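# Sort top-heavy tins from a tip-test stand into a crate

## Task

Four tins that look identical stand on the tip-test stand, and some of them are top-heavy. Every top-heavy tin must end up inside the grey crate. Every other tin must stay upright on the stand, in front of its low stop bar. Each tin has to stay in its final place on its own, with no gripper holding or propping it. Finally, release the grippers and move both arms away.

## Robot and tools

Robot: two six-joint xArm-style arms, left_arm and right_arm, each with a parallel two-finger gripper. Bases in the scene frame: left_arm at (+0.043, +0.338, 0) m, right_arm at (+0.009, -0.272, 0) m. Both face roughly along +x, with a small yaw.

Scene frame: the origin is on the table surface midway between the arms. +x points out over the table, +z points up, and left_arm sits on the +y side. The arm names are labels only; they are not the left or right of any picture.

Joint order: every row and every per-joint list uses shoulder, elbow, waist, forearm roll, wrist pitch, wrist roll. Use this order even where the URDF lists joints differently. Joint ranges in rad: shoulder -2.059 to 2.094; elbow -3.927 to 0.192; waist -6.283 to 6.283; forearm roll -6.283 to 6.283; wrist pitch -1.693 to 3.142; wrist roll -6.283 to 6.283. A joint's true end can differ from these by up to 0.010 rad. Load limits in N m: waist 47, shoulder 47, elbow 28.2, forearm roll 28.2, wrist pitch 18.8, wrist roll 18.8. The weight of a held object adds to these loads.

A row is one flat list of 14 numbers, each in [-1, 1], and it always covers both arms. Numbers 1-6 are left_arm's joint offsets in the order above, and number 7 is left_arm's gripper opening. Numbers 8-14 are the same seven values for right_arm. Joint values are scaled so that 1.0 equals 2.036 rad. Gripper opening is absolute: +1 is fully open and -1 is shut.

execute_actions(actions): actions is a list of actions. Each action is a table of 0 to 15 rows, and each row runs for one 1/30 s step. If a table has fewer than 15 rows, its last row repeats until 15 steps (0.5 s) have run. The joint numbers in every row are offsets from the joint angles at the start of that action, not from the previous row. For the first action of a call, this means the angles in the latest reported state. If an action would push a joint more than 0.010 rad outward past its range, that action is rejected for both arms. If any action is malformed, or the first action fails that range test, nothing in the call runs. A joint asked to go beyond its real end only travels to that end, and the result then says "joint sent to its limit". Passing an empty list just returns the current state and images.

move(target, speed, blocking): target is one 14-number row laid out as above. Its joint values are offsets from the "Joint positions" in the latest result that printed them, not from where the arm is when the move begins. The gripper values are absolute and are applied right away. speed is in rad/s, from 0.01 to 2, default 0.5, and limits the joint with the longest way to go. All joints advance together, so each gripper traces a curve. A path lasts at least 0.5 s and at most 10 s, stopping short if it would take longer. There is no avoidance of obstacles or of the other arm. blocking=false returns after 0.5 s while motion continues. Until a result reports the end of that move, new rows and moves are refused, so call wait or stop first. The result adds a "move:" line giving the ending (done, off_target, moving, held, fault), then limits=held or limits=none, then each arm's joint farthest from its target.

wait(seconds): 0 to 10 s. It runs the simulation while the arms keep their last command, and it returns early if a running move ends. stop(): brakes a running move; a faster arm needs more room to stop, and the fingers keep moving. zoom_image(camera, region): camera is cam_high, cam_low, cam_left_wrist or cam_right_wrist. region is [x0, y0, x1, y1] in image pixels from the top-left corner, at most 504 by 504. All four images are 896x504. read_manual(section): returns licence text only. finished_scene(scene): ends the current scene, given its number, and cannot be undone.

Results: each arm's state gives end_effector_position (m), end_effector_quat_wxyz and velocities in the scene frame. The reported point lies between the pads as if closed, about 2 cm behind the fingertips, and can be less accurate at long reach. Fingers point along the gripper's +z and close along its y axis; the tips move about 10 mm further out along +z as they close. Joint positions and velocities list each arm's six joints in rad and rad/s, then the pad gap in m (0.084 m fully open). "Joint targets" shows the angles being driven to now. grip_measured is the actual opening on the command scale. "joint command not followed" means a clearance check changed some joint targets. Torque readings carry offsets and noise.

Motion limits: a joint target never leads its measured angle by more than 0.623 rad. Targets that would move a gripper over 70 mm in one step get scaled back. Joint speed is capped at 3.14 rad/s, so a long motion may need several actions.

Gripping: to hold something, keep commanding an opening clearly below grip_measured; a lower command squeezes harder, up to about 24 N per pad. Slamming the fingers shut can press harder still.

What to avoid: a joint load reaching its limit causes a torque fault, where the arm backs off, holds for 10 s and drops the rest of the call. Holding loads heats motors: a MOTOR HOT warning appears at 65 °C, and at 80 °C the arm is braked until it cools. Keep the arms from hitting or pressing each other. Do not let tins fall, slip, or leave the table, and avoid hard hits or strong pushes. Occasional outside tugs may disturb a held or loose object. To tell top-heavy tins apart, probe them gently, since they all look the same.

Each tool is called after "Call:" by a JSON object that holds its "method" and its "body", one argument or row to a line.

## Session

Call:
{"method": "execute_actions", "body": {
  "actions": []
}}

Scene clock: 0.00 s.
left_arm: end_effector_position=(-0.0483, +0.6404, +0.3140) grip_measured=+1.00 end_effector_quat_wxyz=(-0.388, -0.218, +0.818, +0.364) end_effector_velocity=(-0.000, -0.000, -0.000) end_effector_angular_velocity=(+0.000, +0.000, -0.000) | right_arm: end_effector_position=(-0.0967, -0.7388, +0.2785) grip_measured=+1.00 end_effector_quat_wxyz=(-0.415, +0.630, +0.655, +0.048) end_effector_velocity=(-0.000, +0.000, +0.000) end_effector_angular_velocity=(+0.000, -0.001, -0.000)
Joint names: [shoulder, elbow, waist, forearm roll, wrist pitch, wrist roll]
Joint positions: left_arm=[-0.948 -0.301  1.004  1.153  1.397 -2.86   0.084] | right_arm=[ 0.591 -1.974 -1.584 -0.537  2.07   3.068  0.084]
Joint velocities: left_arm=[-0.001  0.    -0.     0.     0.    -0.    -0.   ] | right_arm=[-0.001  0.001 -0.001  0.    -0.    -0.001  0.   ]
Joint torques (N m, as the arm reports them, + toward a larger angle): no reading
Joint targets: left_arm=[-0.948 -0.301 1.004 1.153 1.397 -2.860] | right_arm=[0.591 -1.974 -1.584 -0.537 2.070 3.068]

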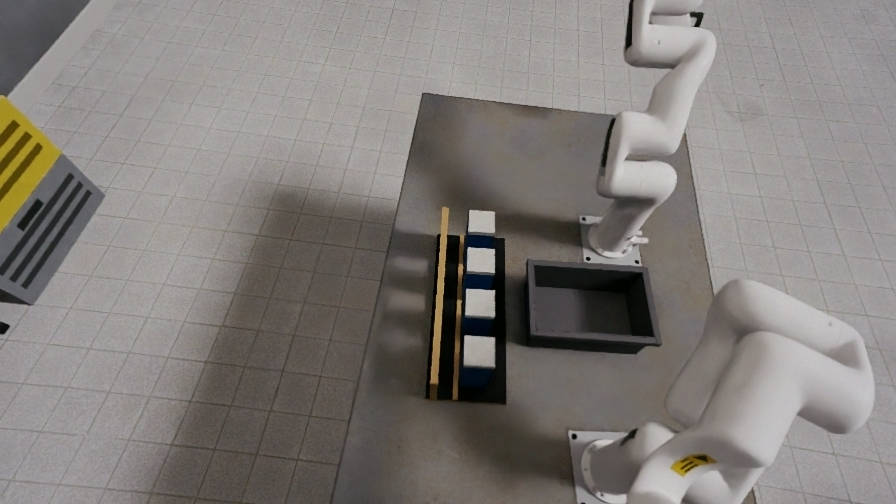

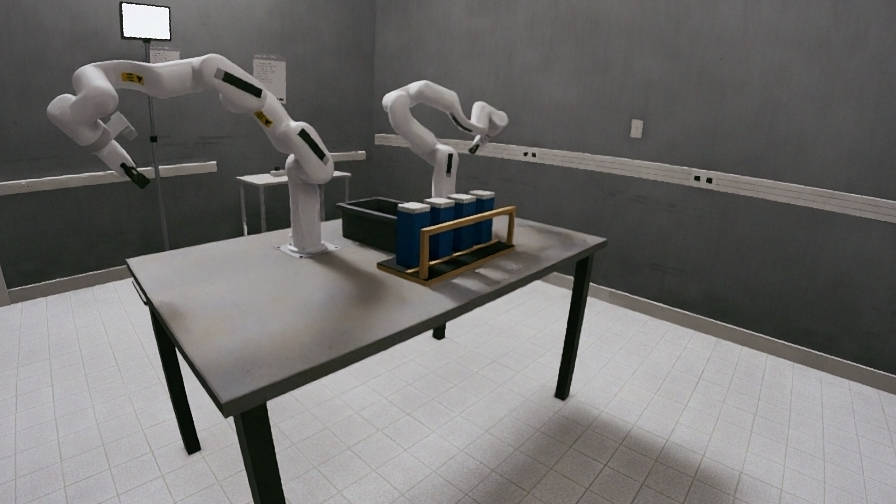

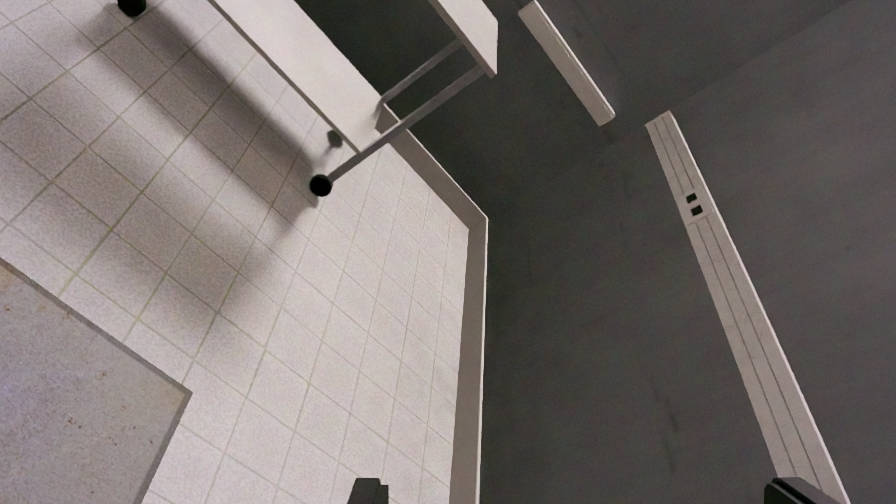

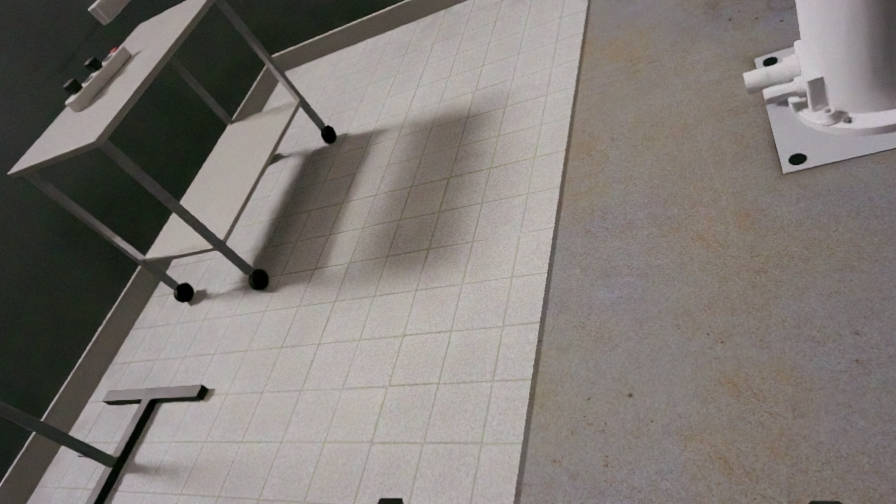

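Call:
{"method": "zoom_image", "body": {
  "camera": "cam_high",
  "region": [400, 190, 680, 420]
}}

Call:
{"method": "zoom_image", "body": {
  "camera": "cam_low",
  "region": [320, 170, 540, 300]
}}

Region (400, 190, 680, 420) of cam_high's 896x504 image, scaled by 1.800, with more detail than that image has; it fills the top 414 rows of this view, and the rest is white.

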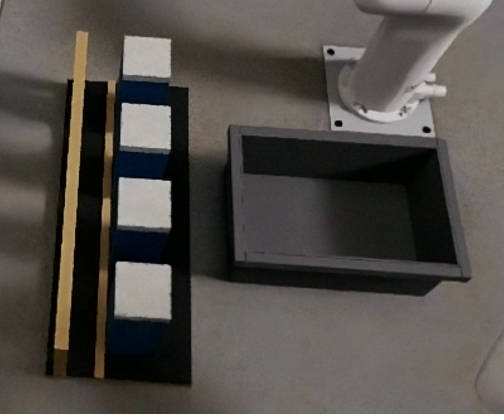

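Region (320, 170, 540, 300) of cam_low's 896x504 image, scaled by 2.291, with more detail than that image has; it fills the top 298 rows of this view, and the rest is white.

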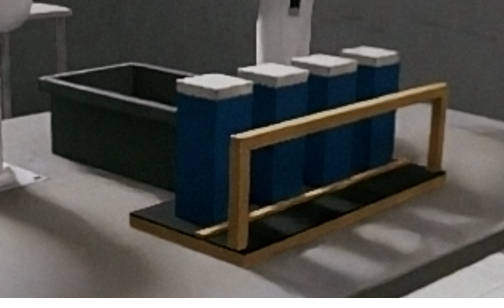

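Call:
{"method": "move", "body": {
  "target": [0.2431,-0.2294,-0.8910,-0.5663,-0.0864,0.997,1, -0.4872,0.5722,0.9838,0.2638,-0.4224,-0.997,1],
  "speed": 1.0
}}

Scene clock: 12.73 s.
left_arm: end_effector_position=(+0.3102, +0.1153, +0.2503) grip_measured=+1.00 end_effector_quat_wxyz=(+0.000, +0.998, +0.068, -0.000) end_effector_velocity=(-0.000, -0.000, +0.000) end_effector_angular_velocity=(-0.000, +0.000, -0.000) | right_arm: end_effector_position=(+0.3287, -0.1029, +0.2498) grip_measured=+1.00 end_effector_quat_wxyz=(+0.000, +0.962, -0.272, -0.000) end_effector_velocity=(-0.001, +0.002, -0.000) end_effector_angular_velocity=(+0.000, +0.001, +0.007)
Joint names: [shoulder, elbow, waist, forearm roll, wrist pitch, wrist roll]
Joint positions: left_arm=[-0.453 -0.768 -0.81  -0.     1.222 -0.831  0.084] | right_arm=[-0.4   -0.809  0.419 -0.     1.211  1.039  0.084]
Joint velocities: left_arm=[-0.     0.    -0.001 -0.     0.     0.    -0.   ] | right_arm=[-0.     0.001  0.005  0.001  0.    -0.003  0.   ]
Joint torques (N m, as the arm reports them, + toward a larger angle): left_arm=[ -9.81 -12.36  -1.92  -0.38  -2.18  -0.88] | right_arm=[-18.15 -13.98  -1.97  -0.57  -1.33   0.43]
Joint targets: left_arm=[-0.453 -0.768 -0.810 -0.000 1.222 -0.831] | right_arm=[-0.401 -0.809 0.419 -0.000 1.211 1.039]
move: done; limits=none; left_arm: farthest joint: the waist, 0.000 radians from its target (1.814 radians at the start); right_arm: farthest joint: the wrist pitch, 0.001 radians from its target (0.860 radians at the start)
camera_calibration (this result's frames):
cam_left_wrist: T_world_to_cam=[[0.15923, -0.987167, 0.0121485, 0.0864957], [-0.987219, -0.159131, 0.00875282, 0.38784], [-0.00670729, -0.0133869, -0.999888, 0.387917], [0, 0, 0, 1]] pos_world=[0.371712, 0.152296, 0.383428]
cam_right_wrist: T_world_to_cam=[[-0.539527, -0.841965, -0.00226405, 0.12347], [-0.841962, 0.539532, -0.00246346, 0.399758], [0.00329568, 0.000577132, -0.999994, 0.380648], [0, 0, 0, 1]] pos_world=[0.401941, -0.111944, 0.38191]

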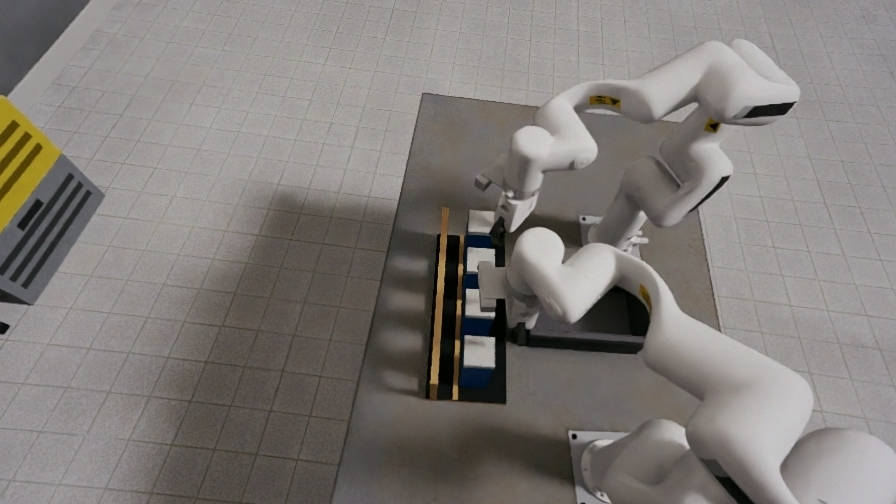

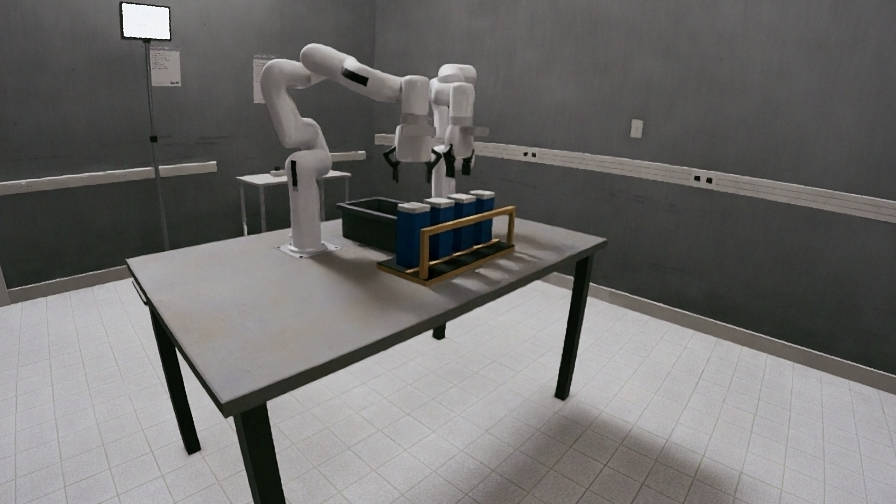

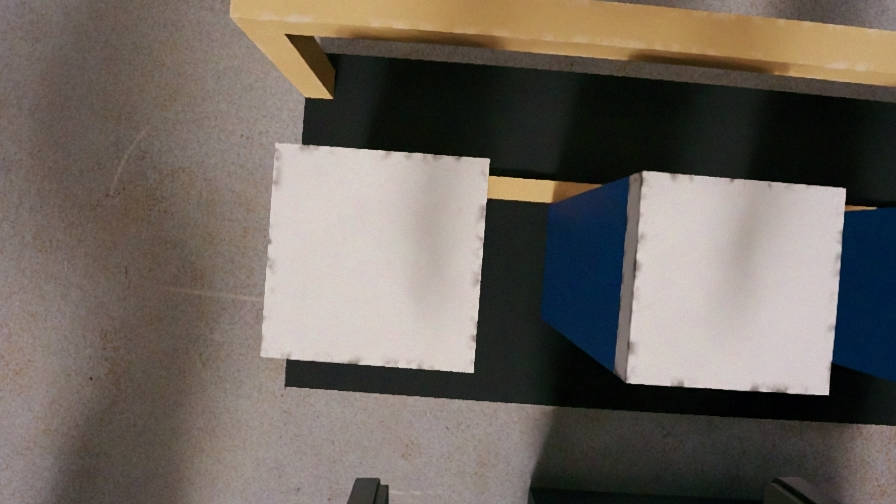

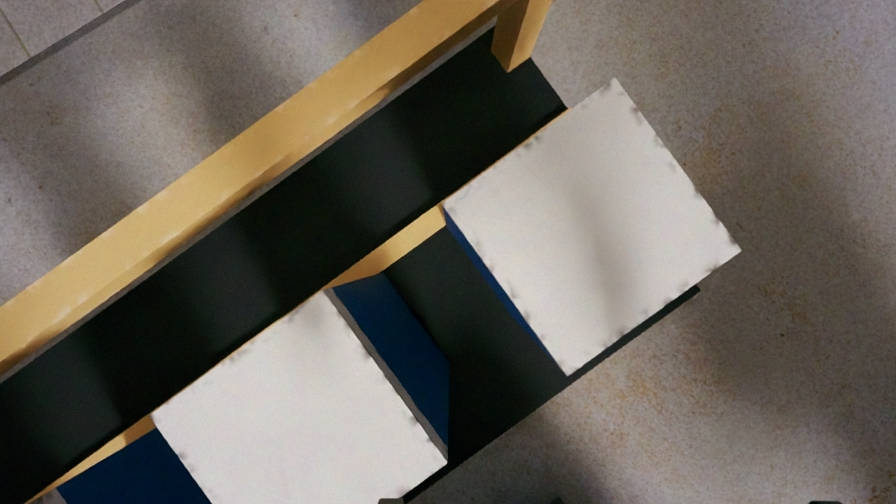

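Call:
{"method": "move", "body": {
  "target": [0.055,0.1017,0,0,-0.1572,0.0226,1, 0,0,0,0,0,-0.3148,1],
  "speed": 0.8
}}

Scene clock: 16.17 s.
left_arm: end_effector_position=(+0.3106, +0.1150, +0.1503) grip_measured=+1.00 end_effector_quat_wxyz=(+0.000, +0.999, +0.045, +0.000) end_effector_velocity=(-0.000, +0.000, -0.001) end_effector_angular_velocity=(+0.001, +0.001, +0.000) | right_arm: end_effector_position=(+0.3287, -0.1029, +0.2498) grip_measured=+1.00 end_effector_quat_wxyz=(+0.000, +0.999, +0.045, -0.000) end_effector_velocity=(-0.000, +0.000, +0.000) end_effector_angular_velocity=(+0.000, -0.001, +0.002)
Joint names: [shoulder, elbow, waist, forearm roll, wrist pitch, wrist roll]
Joint positions: left_arm=[-0.341 -0.562 -0.81  -0.     0.902 -0.785  0.084] | right_arm=[-0.4   -0.809  0.419 -0.     1.211  0.398  0.084]
Joint velocities: left_arm=[ 0.001  0.001  0.     0.    -0.001  0.    -0.   ] | right_arm=[-0.001  0.     0.    -0.     0.    -0.002  0.   ]
Joint torques (N m, as the arm reports them, + toward a larger angle): left_arm=[-11.19 -11.32  -1.74  -0.56  -2.05  -0.82] | right_arm=[-18.14 -14.1   -2.16  -0.56  -1.34   0.32]
Joint targets: left_arm=[-0.341 -0.561 -0.810 -0.000 0.902 -0.785] | right_arm=[-0.400 -0.809 0.419 -0.000 1.211 0.398]
move: done; limits=none; left_arm: farthest joint: the elbow, 0.001 radians from its target (0.207 radians at the start); right_arm: farthest joint: the waist, 0.000 radians from its target (0.000 radians at the start)
camera_calibration (this result's frames):
cam_left_wrist: T_world_to_cam=[[0.113709, -0.993428, 0.0130879, 0.102044], [-0.993494, -0.113614, 0.00783128, 0.385915], [-0.00629286, -0.0138932, -0.999884, 0.287859], [0, 0, 0, 1]] pos_world=[0.373612, 0.149218, 0.283468]
cam_right_wrist: T_world_to_cam=[[0.0706335, -0.997499, -0.0026751, -0.0929927], [-0.997501, -0.0706283, -0.00198023, 0.387951], [0.00178634, 0.00280828, -0.999994, 0.381374], [0, 0, 0, 1]] pos_world=[0.392868, -0.0664308, 0.381891]

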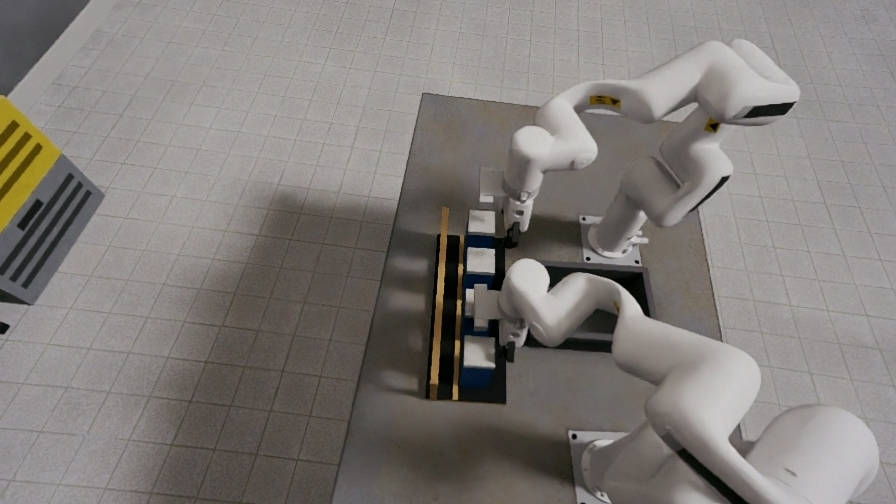

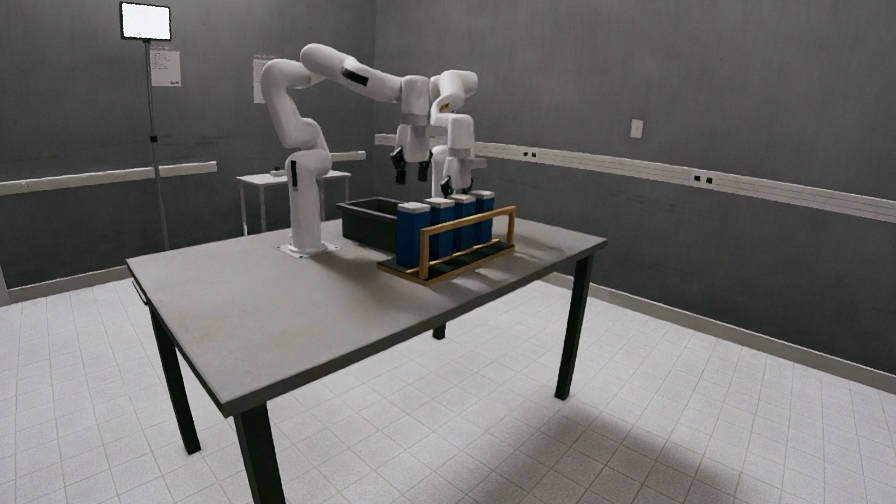

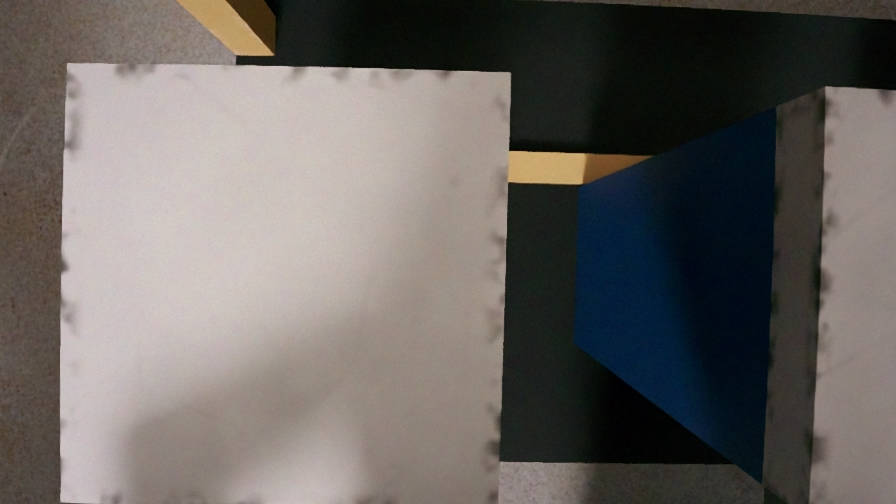

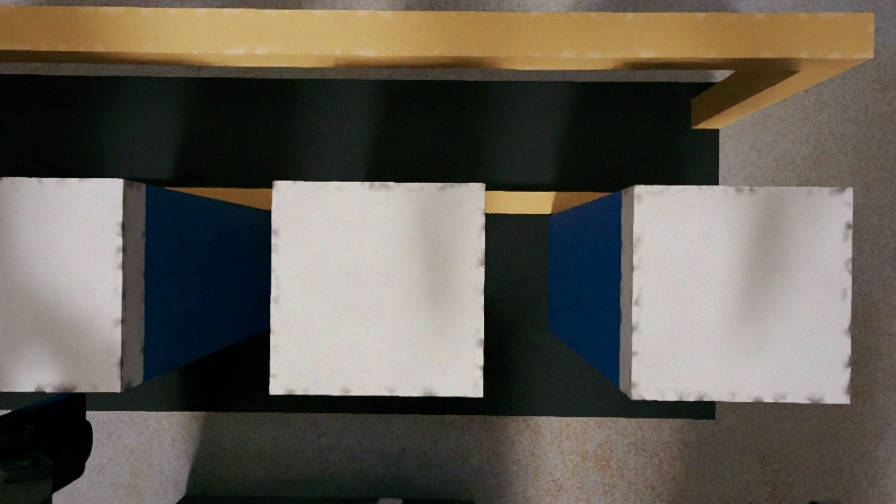

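Call:
{"method": "move", "body": {
  "target": [0,0,0,0,0,0,1, 0.0378,0.1141,0.0054,0,-0.1528,0.0054,1],
  "speed": 0.5
}}

Scene clock: 18.57 s.
left_arm: end_effector_position=(+0.3106, +0.1150, +0.1503) grip_measured=+1.00 end_effector_quat_wxyz=(+0.000, +0.999, +0.045, +0.000) end_effector_velocity=(-0.000, -0.000, +0.000) end_effector_angular_velocity=(-0.001, -0.000, +0.000) | right_arm: end_effector_position=(+0.3192, -0.1036, +0.1505) grip_measured=+1.00 end_effector_quat_wxyz=(-0.000, +0.999, +0.045, +0.001) end_effector_velocity=(-0.001, -0.000, -0.001) end_effector_angular_velocity=(-0.001, +0.001, +0.001)
Joint names: [shoulder, elbow, waist, forearm roll, wrist pitch, wrist roll]
Joint positions: left_arm=[-0.341 -0.562 -0.81  -0.     0.902 -0.785  0.084] | right_arm=[-0.324 -0.577  0.43  -0.     0.9    0.409  0.084]
Joint velocities: left_arm=[-0.001  0.    -0.    -0.001  0.    -0.    -0.   ] | right_arm=[ 0.     0.002  0.    -0.    -0.001 -0.001  0.   ]
Joint torques (N m, as the arm reports them, + toward a larger angle): left_arm=[-11.2  -11.29  -1.52  -0.45  -2.15  -0.77] | right_arm=[-18.76 -13.12  -2.15  -0.6   -1.31   0.46]
Joint targets: left_arm=[-0.341 -0.562 -0.810 -0.000 0.902 -0.785] | right_arm=[-0.324 -0.577 0.430 -0.000 0.900 0.409]
move: done; limits=none; left_arm: farthest joint: the waist, 0.000 radians from its target (0.000 radians at the start); right_arm: farthest joint: the shoulder, 0.001 radians from its target (0.077 radians at the start)
camera_calibration (this result's frames):
cam_left_wrist: T_world_to_cam=[[0.113709, -0.993428, 0.0130873, 0.102044], [-0.993494, -0.113614, 0.00783164, 0.385915], [-0.00629328, -0.0138926, -0.999884, 0.287859], [0, 0, 0, 1]] pos_world=[0.373612, 0.149218, 0.283468]
cam_right_wrist: T_world_to_cam=[[0.0706681, -0.997493, -0.00363842, -0.0931063], [-0.997493, -0.0706532, -0.00407826, 0.37851], [0.00381097, 0.0039175, -0.999985, 0.28161], [0, 0, 0, 1]] pos_world=[0.383067, -0.0672332, 0.28281]

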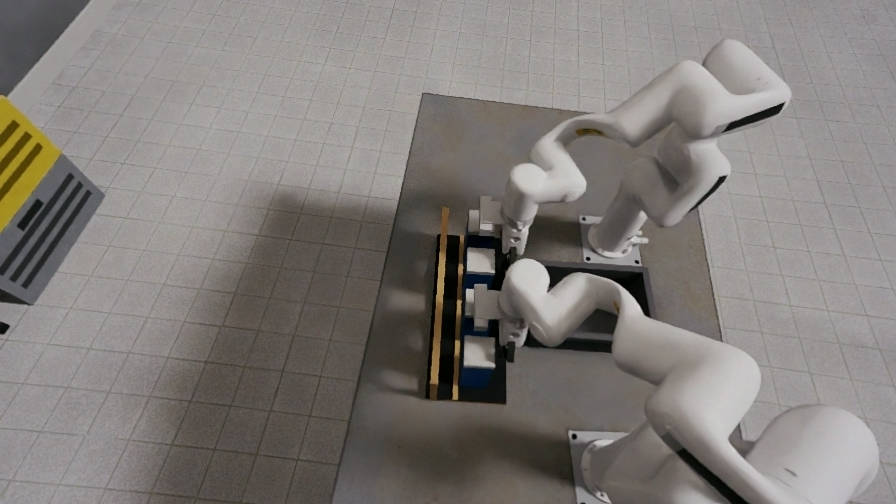

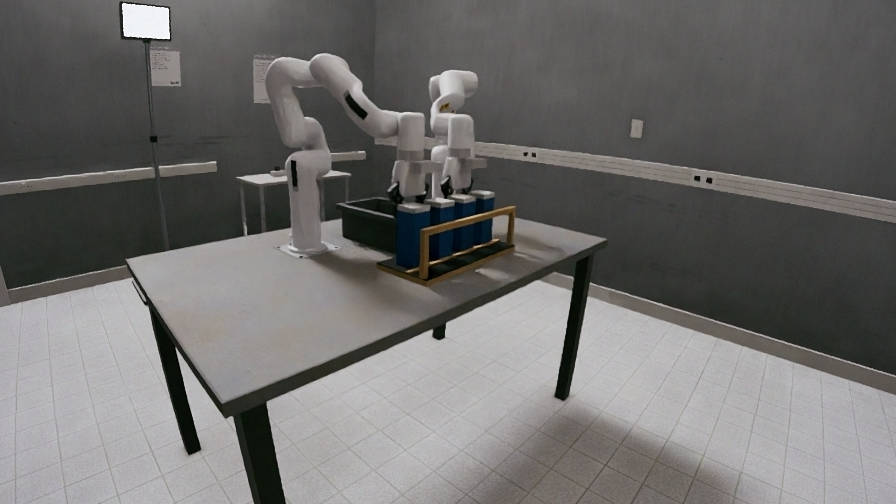

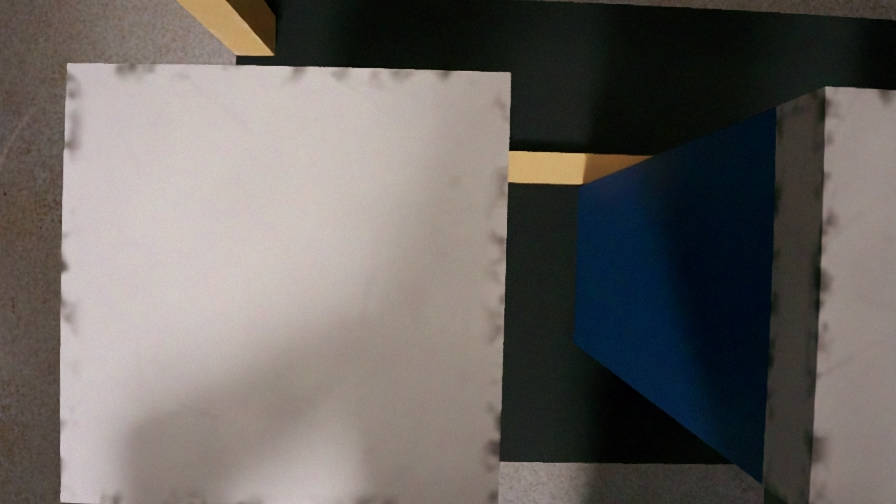

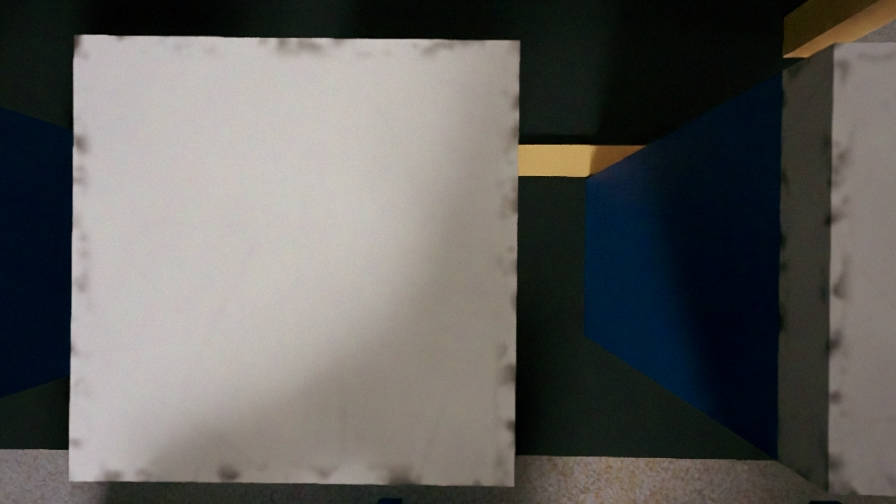

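Call:
{"method": "move", "body": {
  "target": [-0.0164,-0.0163,0,0,0.0332,0,1, -0.0159,-0.0164,0,0,0.0328,0,1],
  "speed": 0.3
}}

Scene clock: 21.07 s.
left_arm: end_effector_position=(+0.3103, +0.1153, +0.1699) grip_measured=+1.00 end_effector_quat_wxyz=(+0.000, +0.999, +0.045, -0.000) end_effector_velocity=(-0.000, +0.000, +0.001) end_effector_angular_velocity=(-0.000, +0.000, +0.001) | right_arm: end_effector_position=(+0.3189, -0.1037, +0.1700) grip_measured=+1.00 end_effector_quat_wxyz=(+0.000, +0.999, +0.045, +0.000) end_effector_velocity=(+0.000, -0.000, +0.001) end_effector_angular_velocity=(-0.000, -0.000, -0.001)
Joint names: [shoulder, elbow, waist, forearm roll, wrist pitch, wrist roll]
Joint positions: left_arm=[-0.374 -0.595 -0.81  -0.     0.969 -0.785  0.084] | right_arm=[-0.356 -0.611  0.43  -0.     0.966  0.409  0.084]
Joint velocities: left_arm=[-0.002 -0.001  0.    -0.001  0.002 -0.     0.   ] | right_arm=[-0.001 -0.001 -0.001 -0.001  0.002  0.     0.   ]
Joint torques (N m, as the arm reports them, + toward a larger angle): left_arm=[-10.98 -11.61  -1.85  -0.4   -2.07  -0.83] | right_arm=[-18.38 -13.4   -2.08  -0.5   -1.32   0.46]
Joint targets: left_arm=[-0.375 -0.595 -0.810 -0.000 0.969 -0.785] | right_arm=[-0.356 -0.611 0.430 -0.000 0.967 0.409]
move: done; limits=none; left_arm: farthest joint: the elbow, 0.001 radians from its target (0.034 radians at the start); right_arm: farthest joint: the waist, 0.000 radians from its target (0.000 radians at the start)
camera_calibration (this result's frames):
cam_left_wrist: T_world_to_cam=[[0.113712, -0.993439, 0.0121686, 0.10229], [-0.993487, -0.113611, 0.00871455, 0.385278], [-0.0072749, -0.0130803, -0.999888, 0.307597], [0, 0, 0, 1]] pos_world=[0.373375, 0.149414, 0.302961]
cam_right_wrist: T_world_to_cam=[[0.0706552, -0.997496, -0.00311317, -0.0932401], [-0.997497, -0.0706461, -0.00293608, 0.37814], [0.0027088, 0.00331282, -0.999991, 0.301369], [0, 0, 0, 1]] pos_world=[0.382966, -0.0672909, 0.302186]

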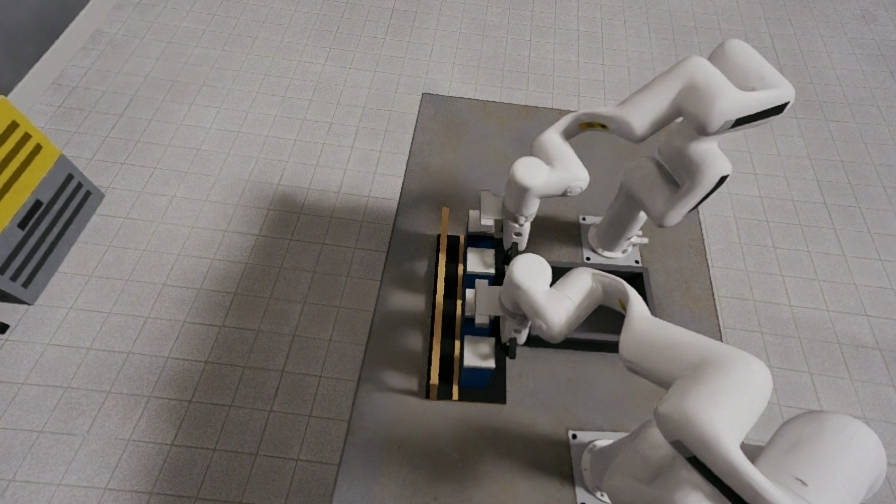

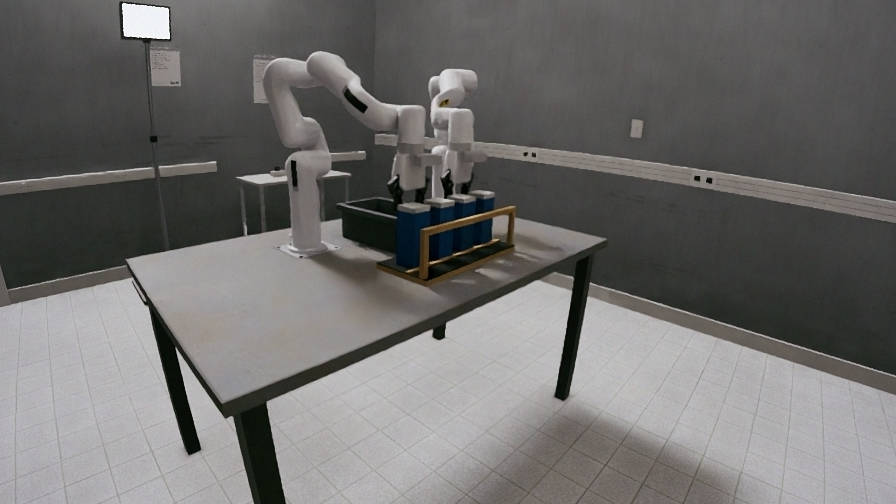

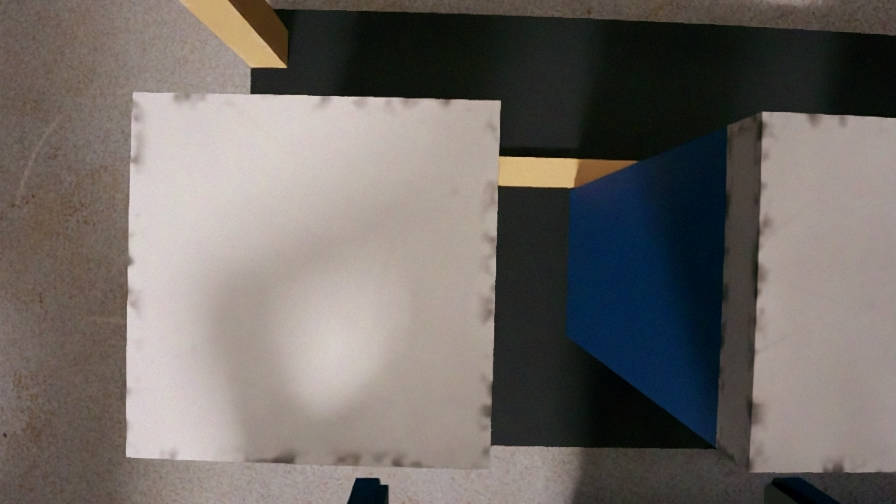

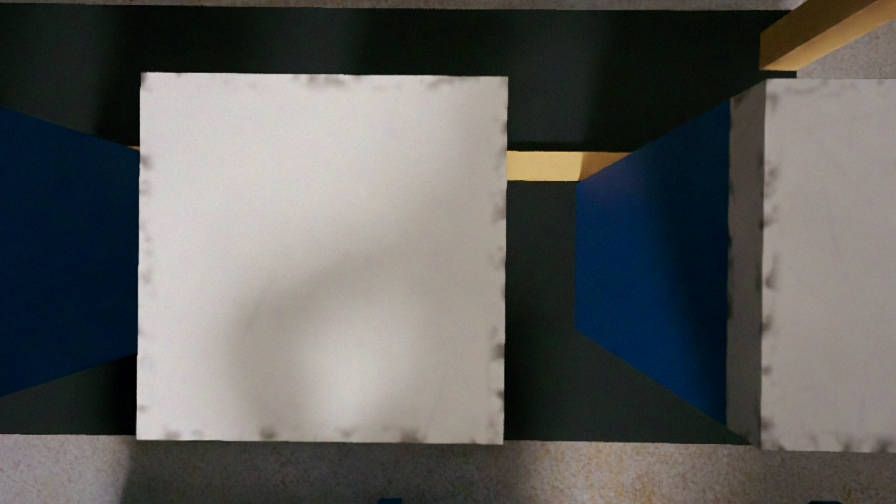

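Call:
{"method": "move", "body": {
  "target": [0.0957,-0.0892,0.0619,0,-0.0067,0.0619,1, 0.1221,-0.1184,-0.0345,0,-0.0032,-0.0345,1],
  "speed": 0.1
}}

Scene clock: 24.47 s.
left_arm: end_effector_position=(+0.3819, +0.1212, +0.1708) grip_measured=+1.00 end_effector_quat_wxyz=(+0.000, +0.999, +0.044, +0.000) end_effector_velocity=(+0.001, -0.000, +0.001) end_effector_angular_velocity=(-0.000, -0.001, +0.000) | right_arm: end_effector_position=(+0.3939, -0.0966, +0.1708) grip_measured=+1.00 end_effector_quat_wxyz=(+0.000, +0.999, +0.045, -0.000) end_effector_velocity=(+0.001, +0.000, -0.000) end_effector_angular_velocity=(+0.000, -0.000, +0.001)
Joint names: [shoulder, elbow, waist, forearm roll, wrist pitch, wrist roll]
Joint positions: left_arm=[-0.18  -0.776 -0.684 -0.     0.955 -0.659  0.084] | right_arm=[-0.108 -0.851  0.36  -0.     0.96   0.339  0.084]
Joint velocities: left_arm=[ 0.002 -0.003  0.001  0.     0.     0.001  0.   ] | right_arm=[ 0.003 -0.003 -0.     0.    -0.001 -0.002 -0.   ]
Joint torques (N m, as the arm reports them, + toward a larger angle): left_arm=[-13.11 -12.06   0.91   0.35  -3.72  -1.37] | right_arm=[-24.66 -13.53  -2.48  -0.94  -1.67   0.35]
Joint targets: left_arm=[-0.180 -0.776 -0.684 -0.000 0.955 -0.659] | right_arm=[-0.107 -0.852 0.359 -0.000 0.960 0.339]
move: done; limits=none; left_arm: farthest joint: the shoulder, 0.001 radians from its target (0.195 radians at the start); right_arm: farthest joint: the elbow, 0.001 radians from its target (0.241 radians at the start)
camera_calibration (this result's frames):
cam_left_wrist: T_world_to_cam=[[0.11354, -0.993454, 0.0125874, 0.0999678], [-0.99351, -0.113442, 0.00828092, 0.457181], [-0.00679877, -0.013446, -0.999886, 0.30897], [0, 0, 0, 1]] pos_world=[0.444964, 0.155331, 0.303891]
cam_right_wrist: T_world_to_cam=[[0.0707148, -0.997493, -0.00279772, -0.0915052], [-0.997495, -0.0707098, -0.00186122, 0.453252], [0.00165872, 0.00292233, -0.999994, 0.302312], [0, 0, 0, 1]] pos_world=[0.458086, -0.0601099, 0.302898]

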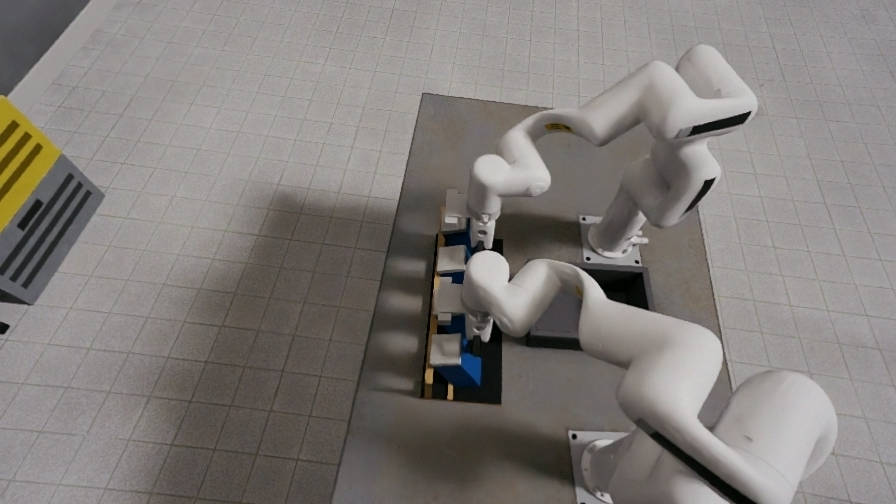

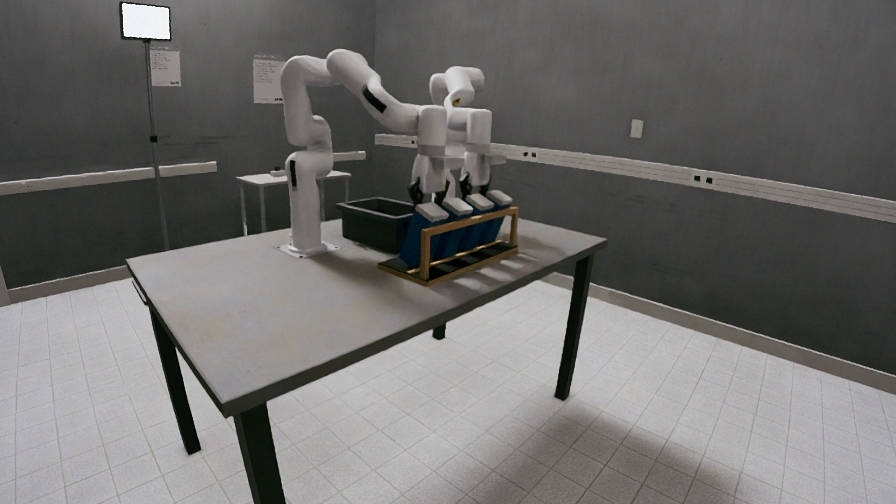

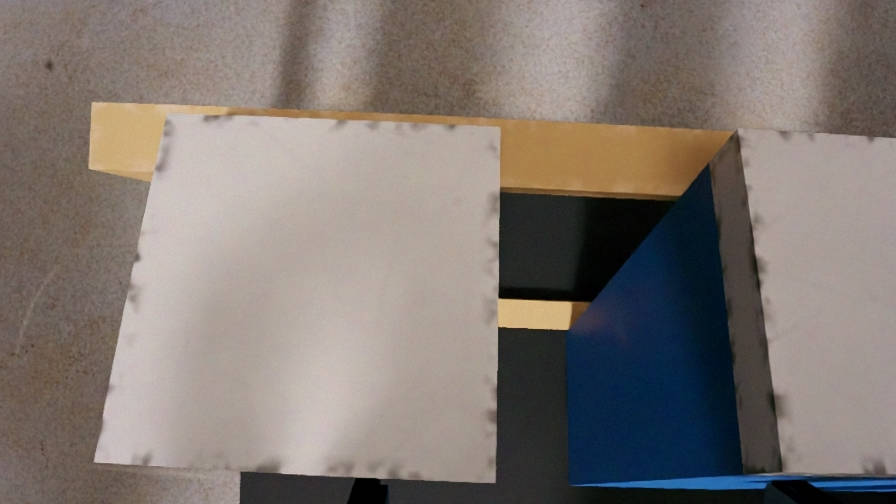

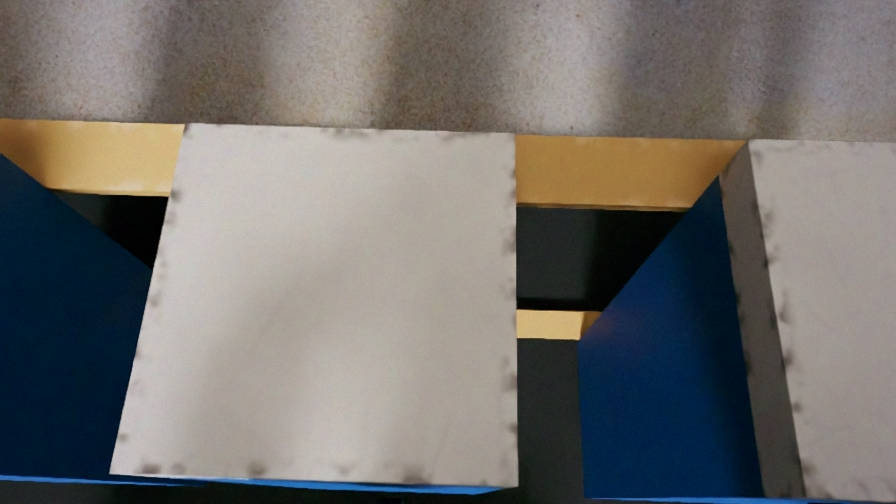

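Call:
{"method": "move", "body": {
  "target": [-0.0957,0.0892,-0.0619,0,0.0067,-0.0619,1, -0.1221,0.1184,0.0345,0,0.0032,0.0345,1],
  "speed": 0.1
}}

Scene clock: 27.70 s.
left_arm: end_effector_position=(+0.3103, +0.1152, +0.1699) grip_measured=+1.00 end_effector_quat_wxyz=(+0.000, +0.999, +0.045, -0.000) end_effector_velocity=(-0.001, +0.000, -0.000) end_effector_angular_velocity=(+0.001, +0.000, -0.000) | right_arm: end_effector_position=(+0.3188, -0.1037, +0.1700) grip_measured=+1.00 end_effector_quat_wxyz=(+0.000, +0.999, +0.045, -0.000) end_effector_velocity=(-0.001, -0.001, -0.001) end_effector_angular_velocity=(-0.001, +0.002, -0.000)
Joint names: [shoulder, elbow, waist, forearm roll, wrist pitch, wrist roll]
Joint positions: left_arm=[-0.374 -0.595 -0.81  -0.     0.969 -0.785  0.084] | right_arm=[-0.356 -0.611  0.43  -0.     0.967  0.409  0.084]
Joint velocities: left_arm=[-0.002  0.003 -0.002  0.    -0.    -0.001 -0.   ] | right_arm=[-0.002  0.005 -0.    -0.    -0.     0.001 -0.   ]
Joint torques (N m, as the arm reports them, + toward a larger angle): left_arm=[-11.04 -11.57  -1.84  -0.69  -2.12  -0.84] | right_arm=[-18.15 -13.38  -2.14  -0.64  -1.37   0.41]
Joint targets: left_arm=[-0.375 -0.594 -0.810 -0.000 0.969 -0.785] | right_arm=[-0.356 -0.610 0.430 -0.000 0.967 0.409]
move: done; limits=none; left_arm: farthest joint: the waist, 0.000 radians from its target (0.126 radians at the start); right_arm: farthest joint: the waist, 0.001 radians from its target (0.071 radians at the start)
camera_calibration (this result's frames):
cam_left_wrist: T_world_to_cam=[[0.113585, -0.993452, 0.0123334, 0.102226], [-0.993503, -0.113483, 0.00862037, 0.385277], [-0.00716429, -0.0132324, -0.999887, 0.307631], [0, 0, 0, 1]] pos_world=[0.373366, 0.14935, 0.303014]
cam_right_wrist: T_world_to_cam=[[0.0706909, -0.997493, -0.00315594, -0.0931991], [-0.997495, -0.0706821, -0.00283101, 0.378056], [0.00260085, 0.00334817, -0.999991, 0.301427], [0, 0, 0, 1]] pos_world=[0.382913, -0.0672529, 0.302201]

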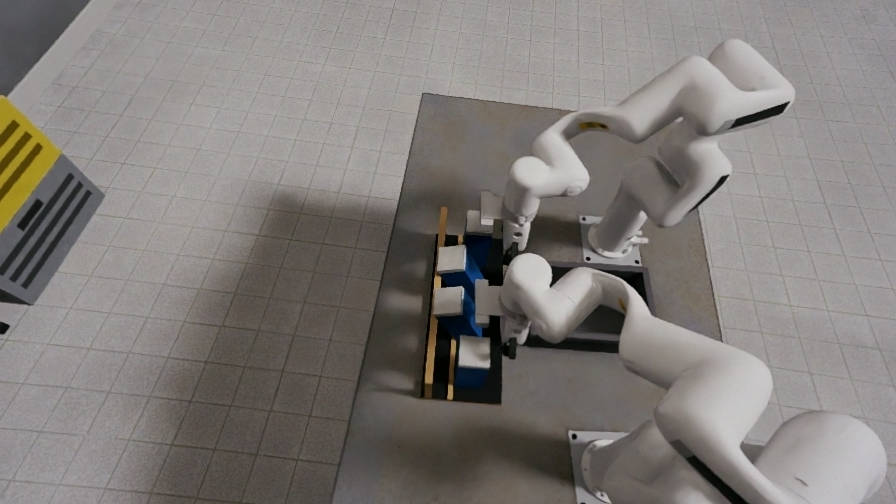

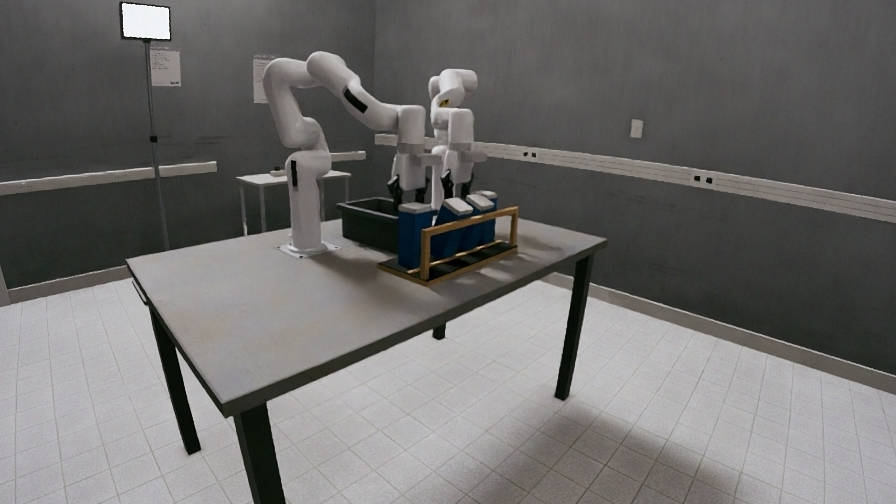

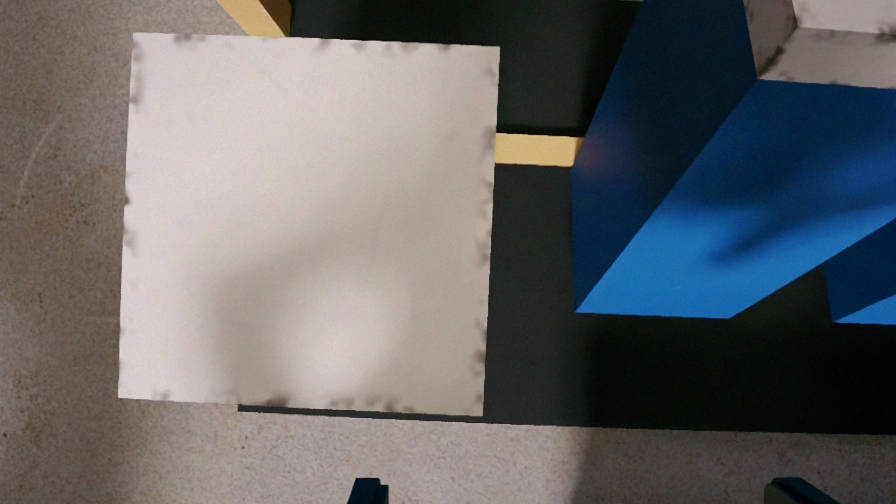

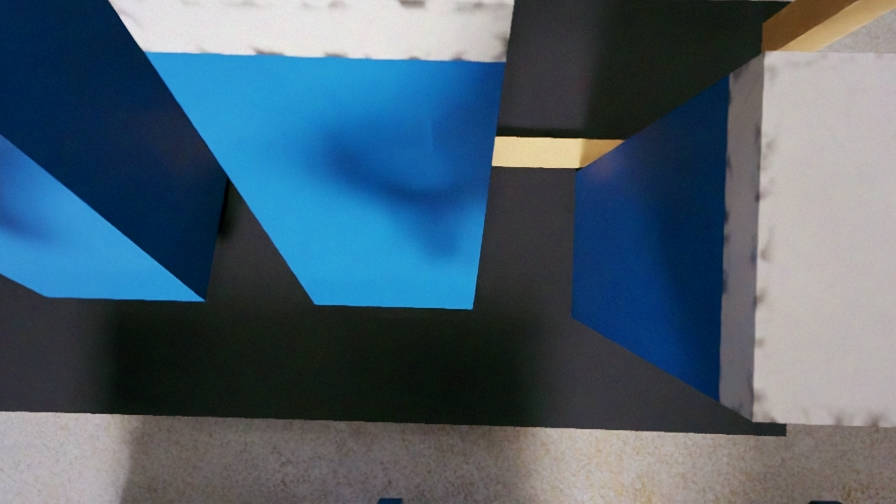

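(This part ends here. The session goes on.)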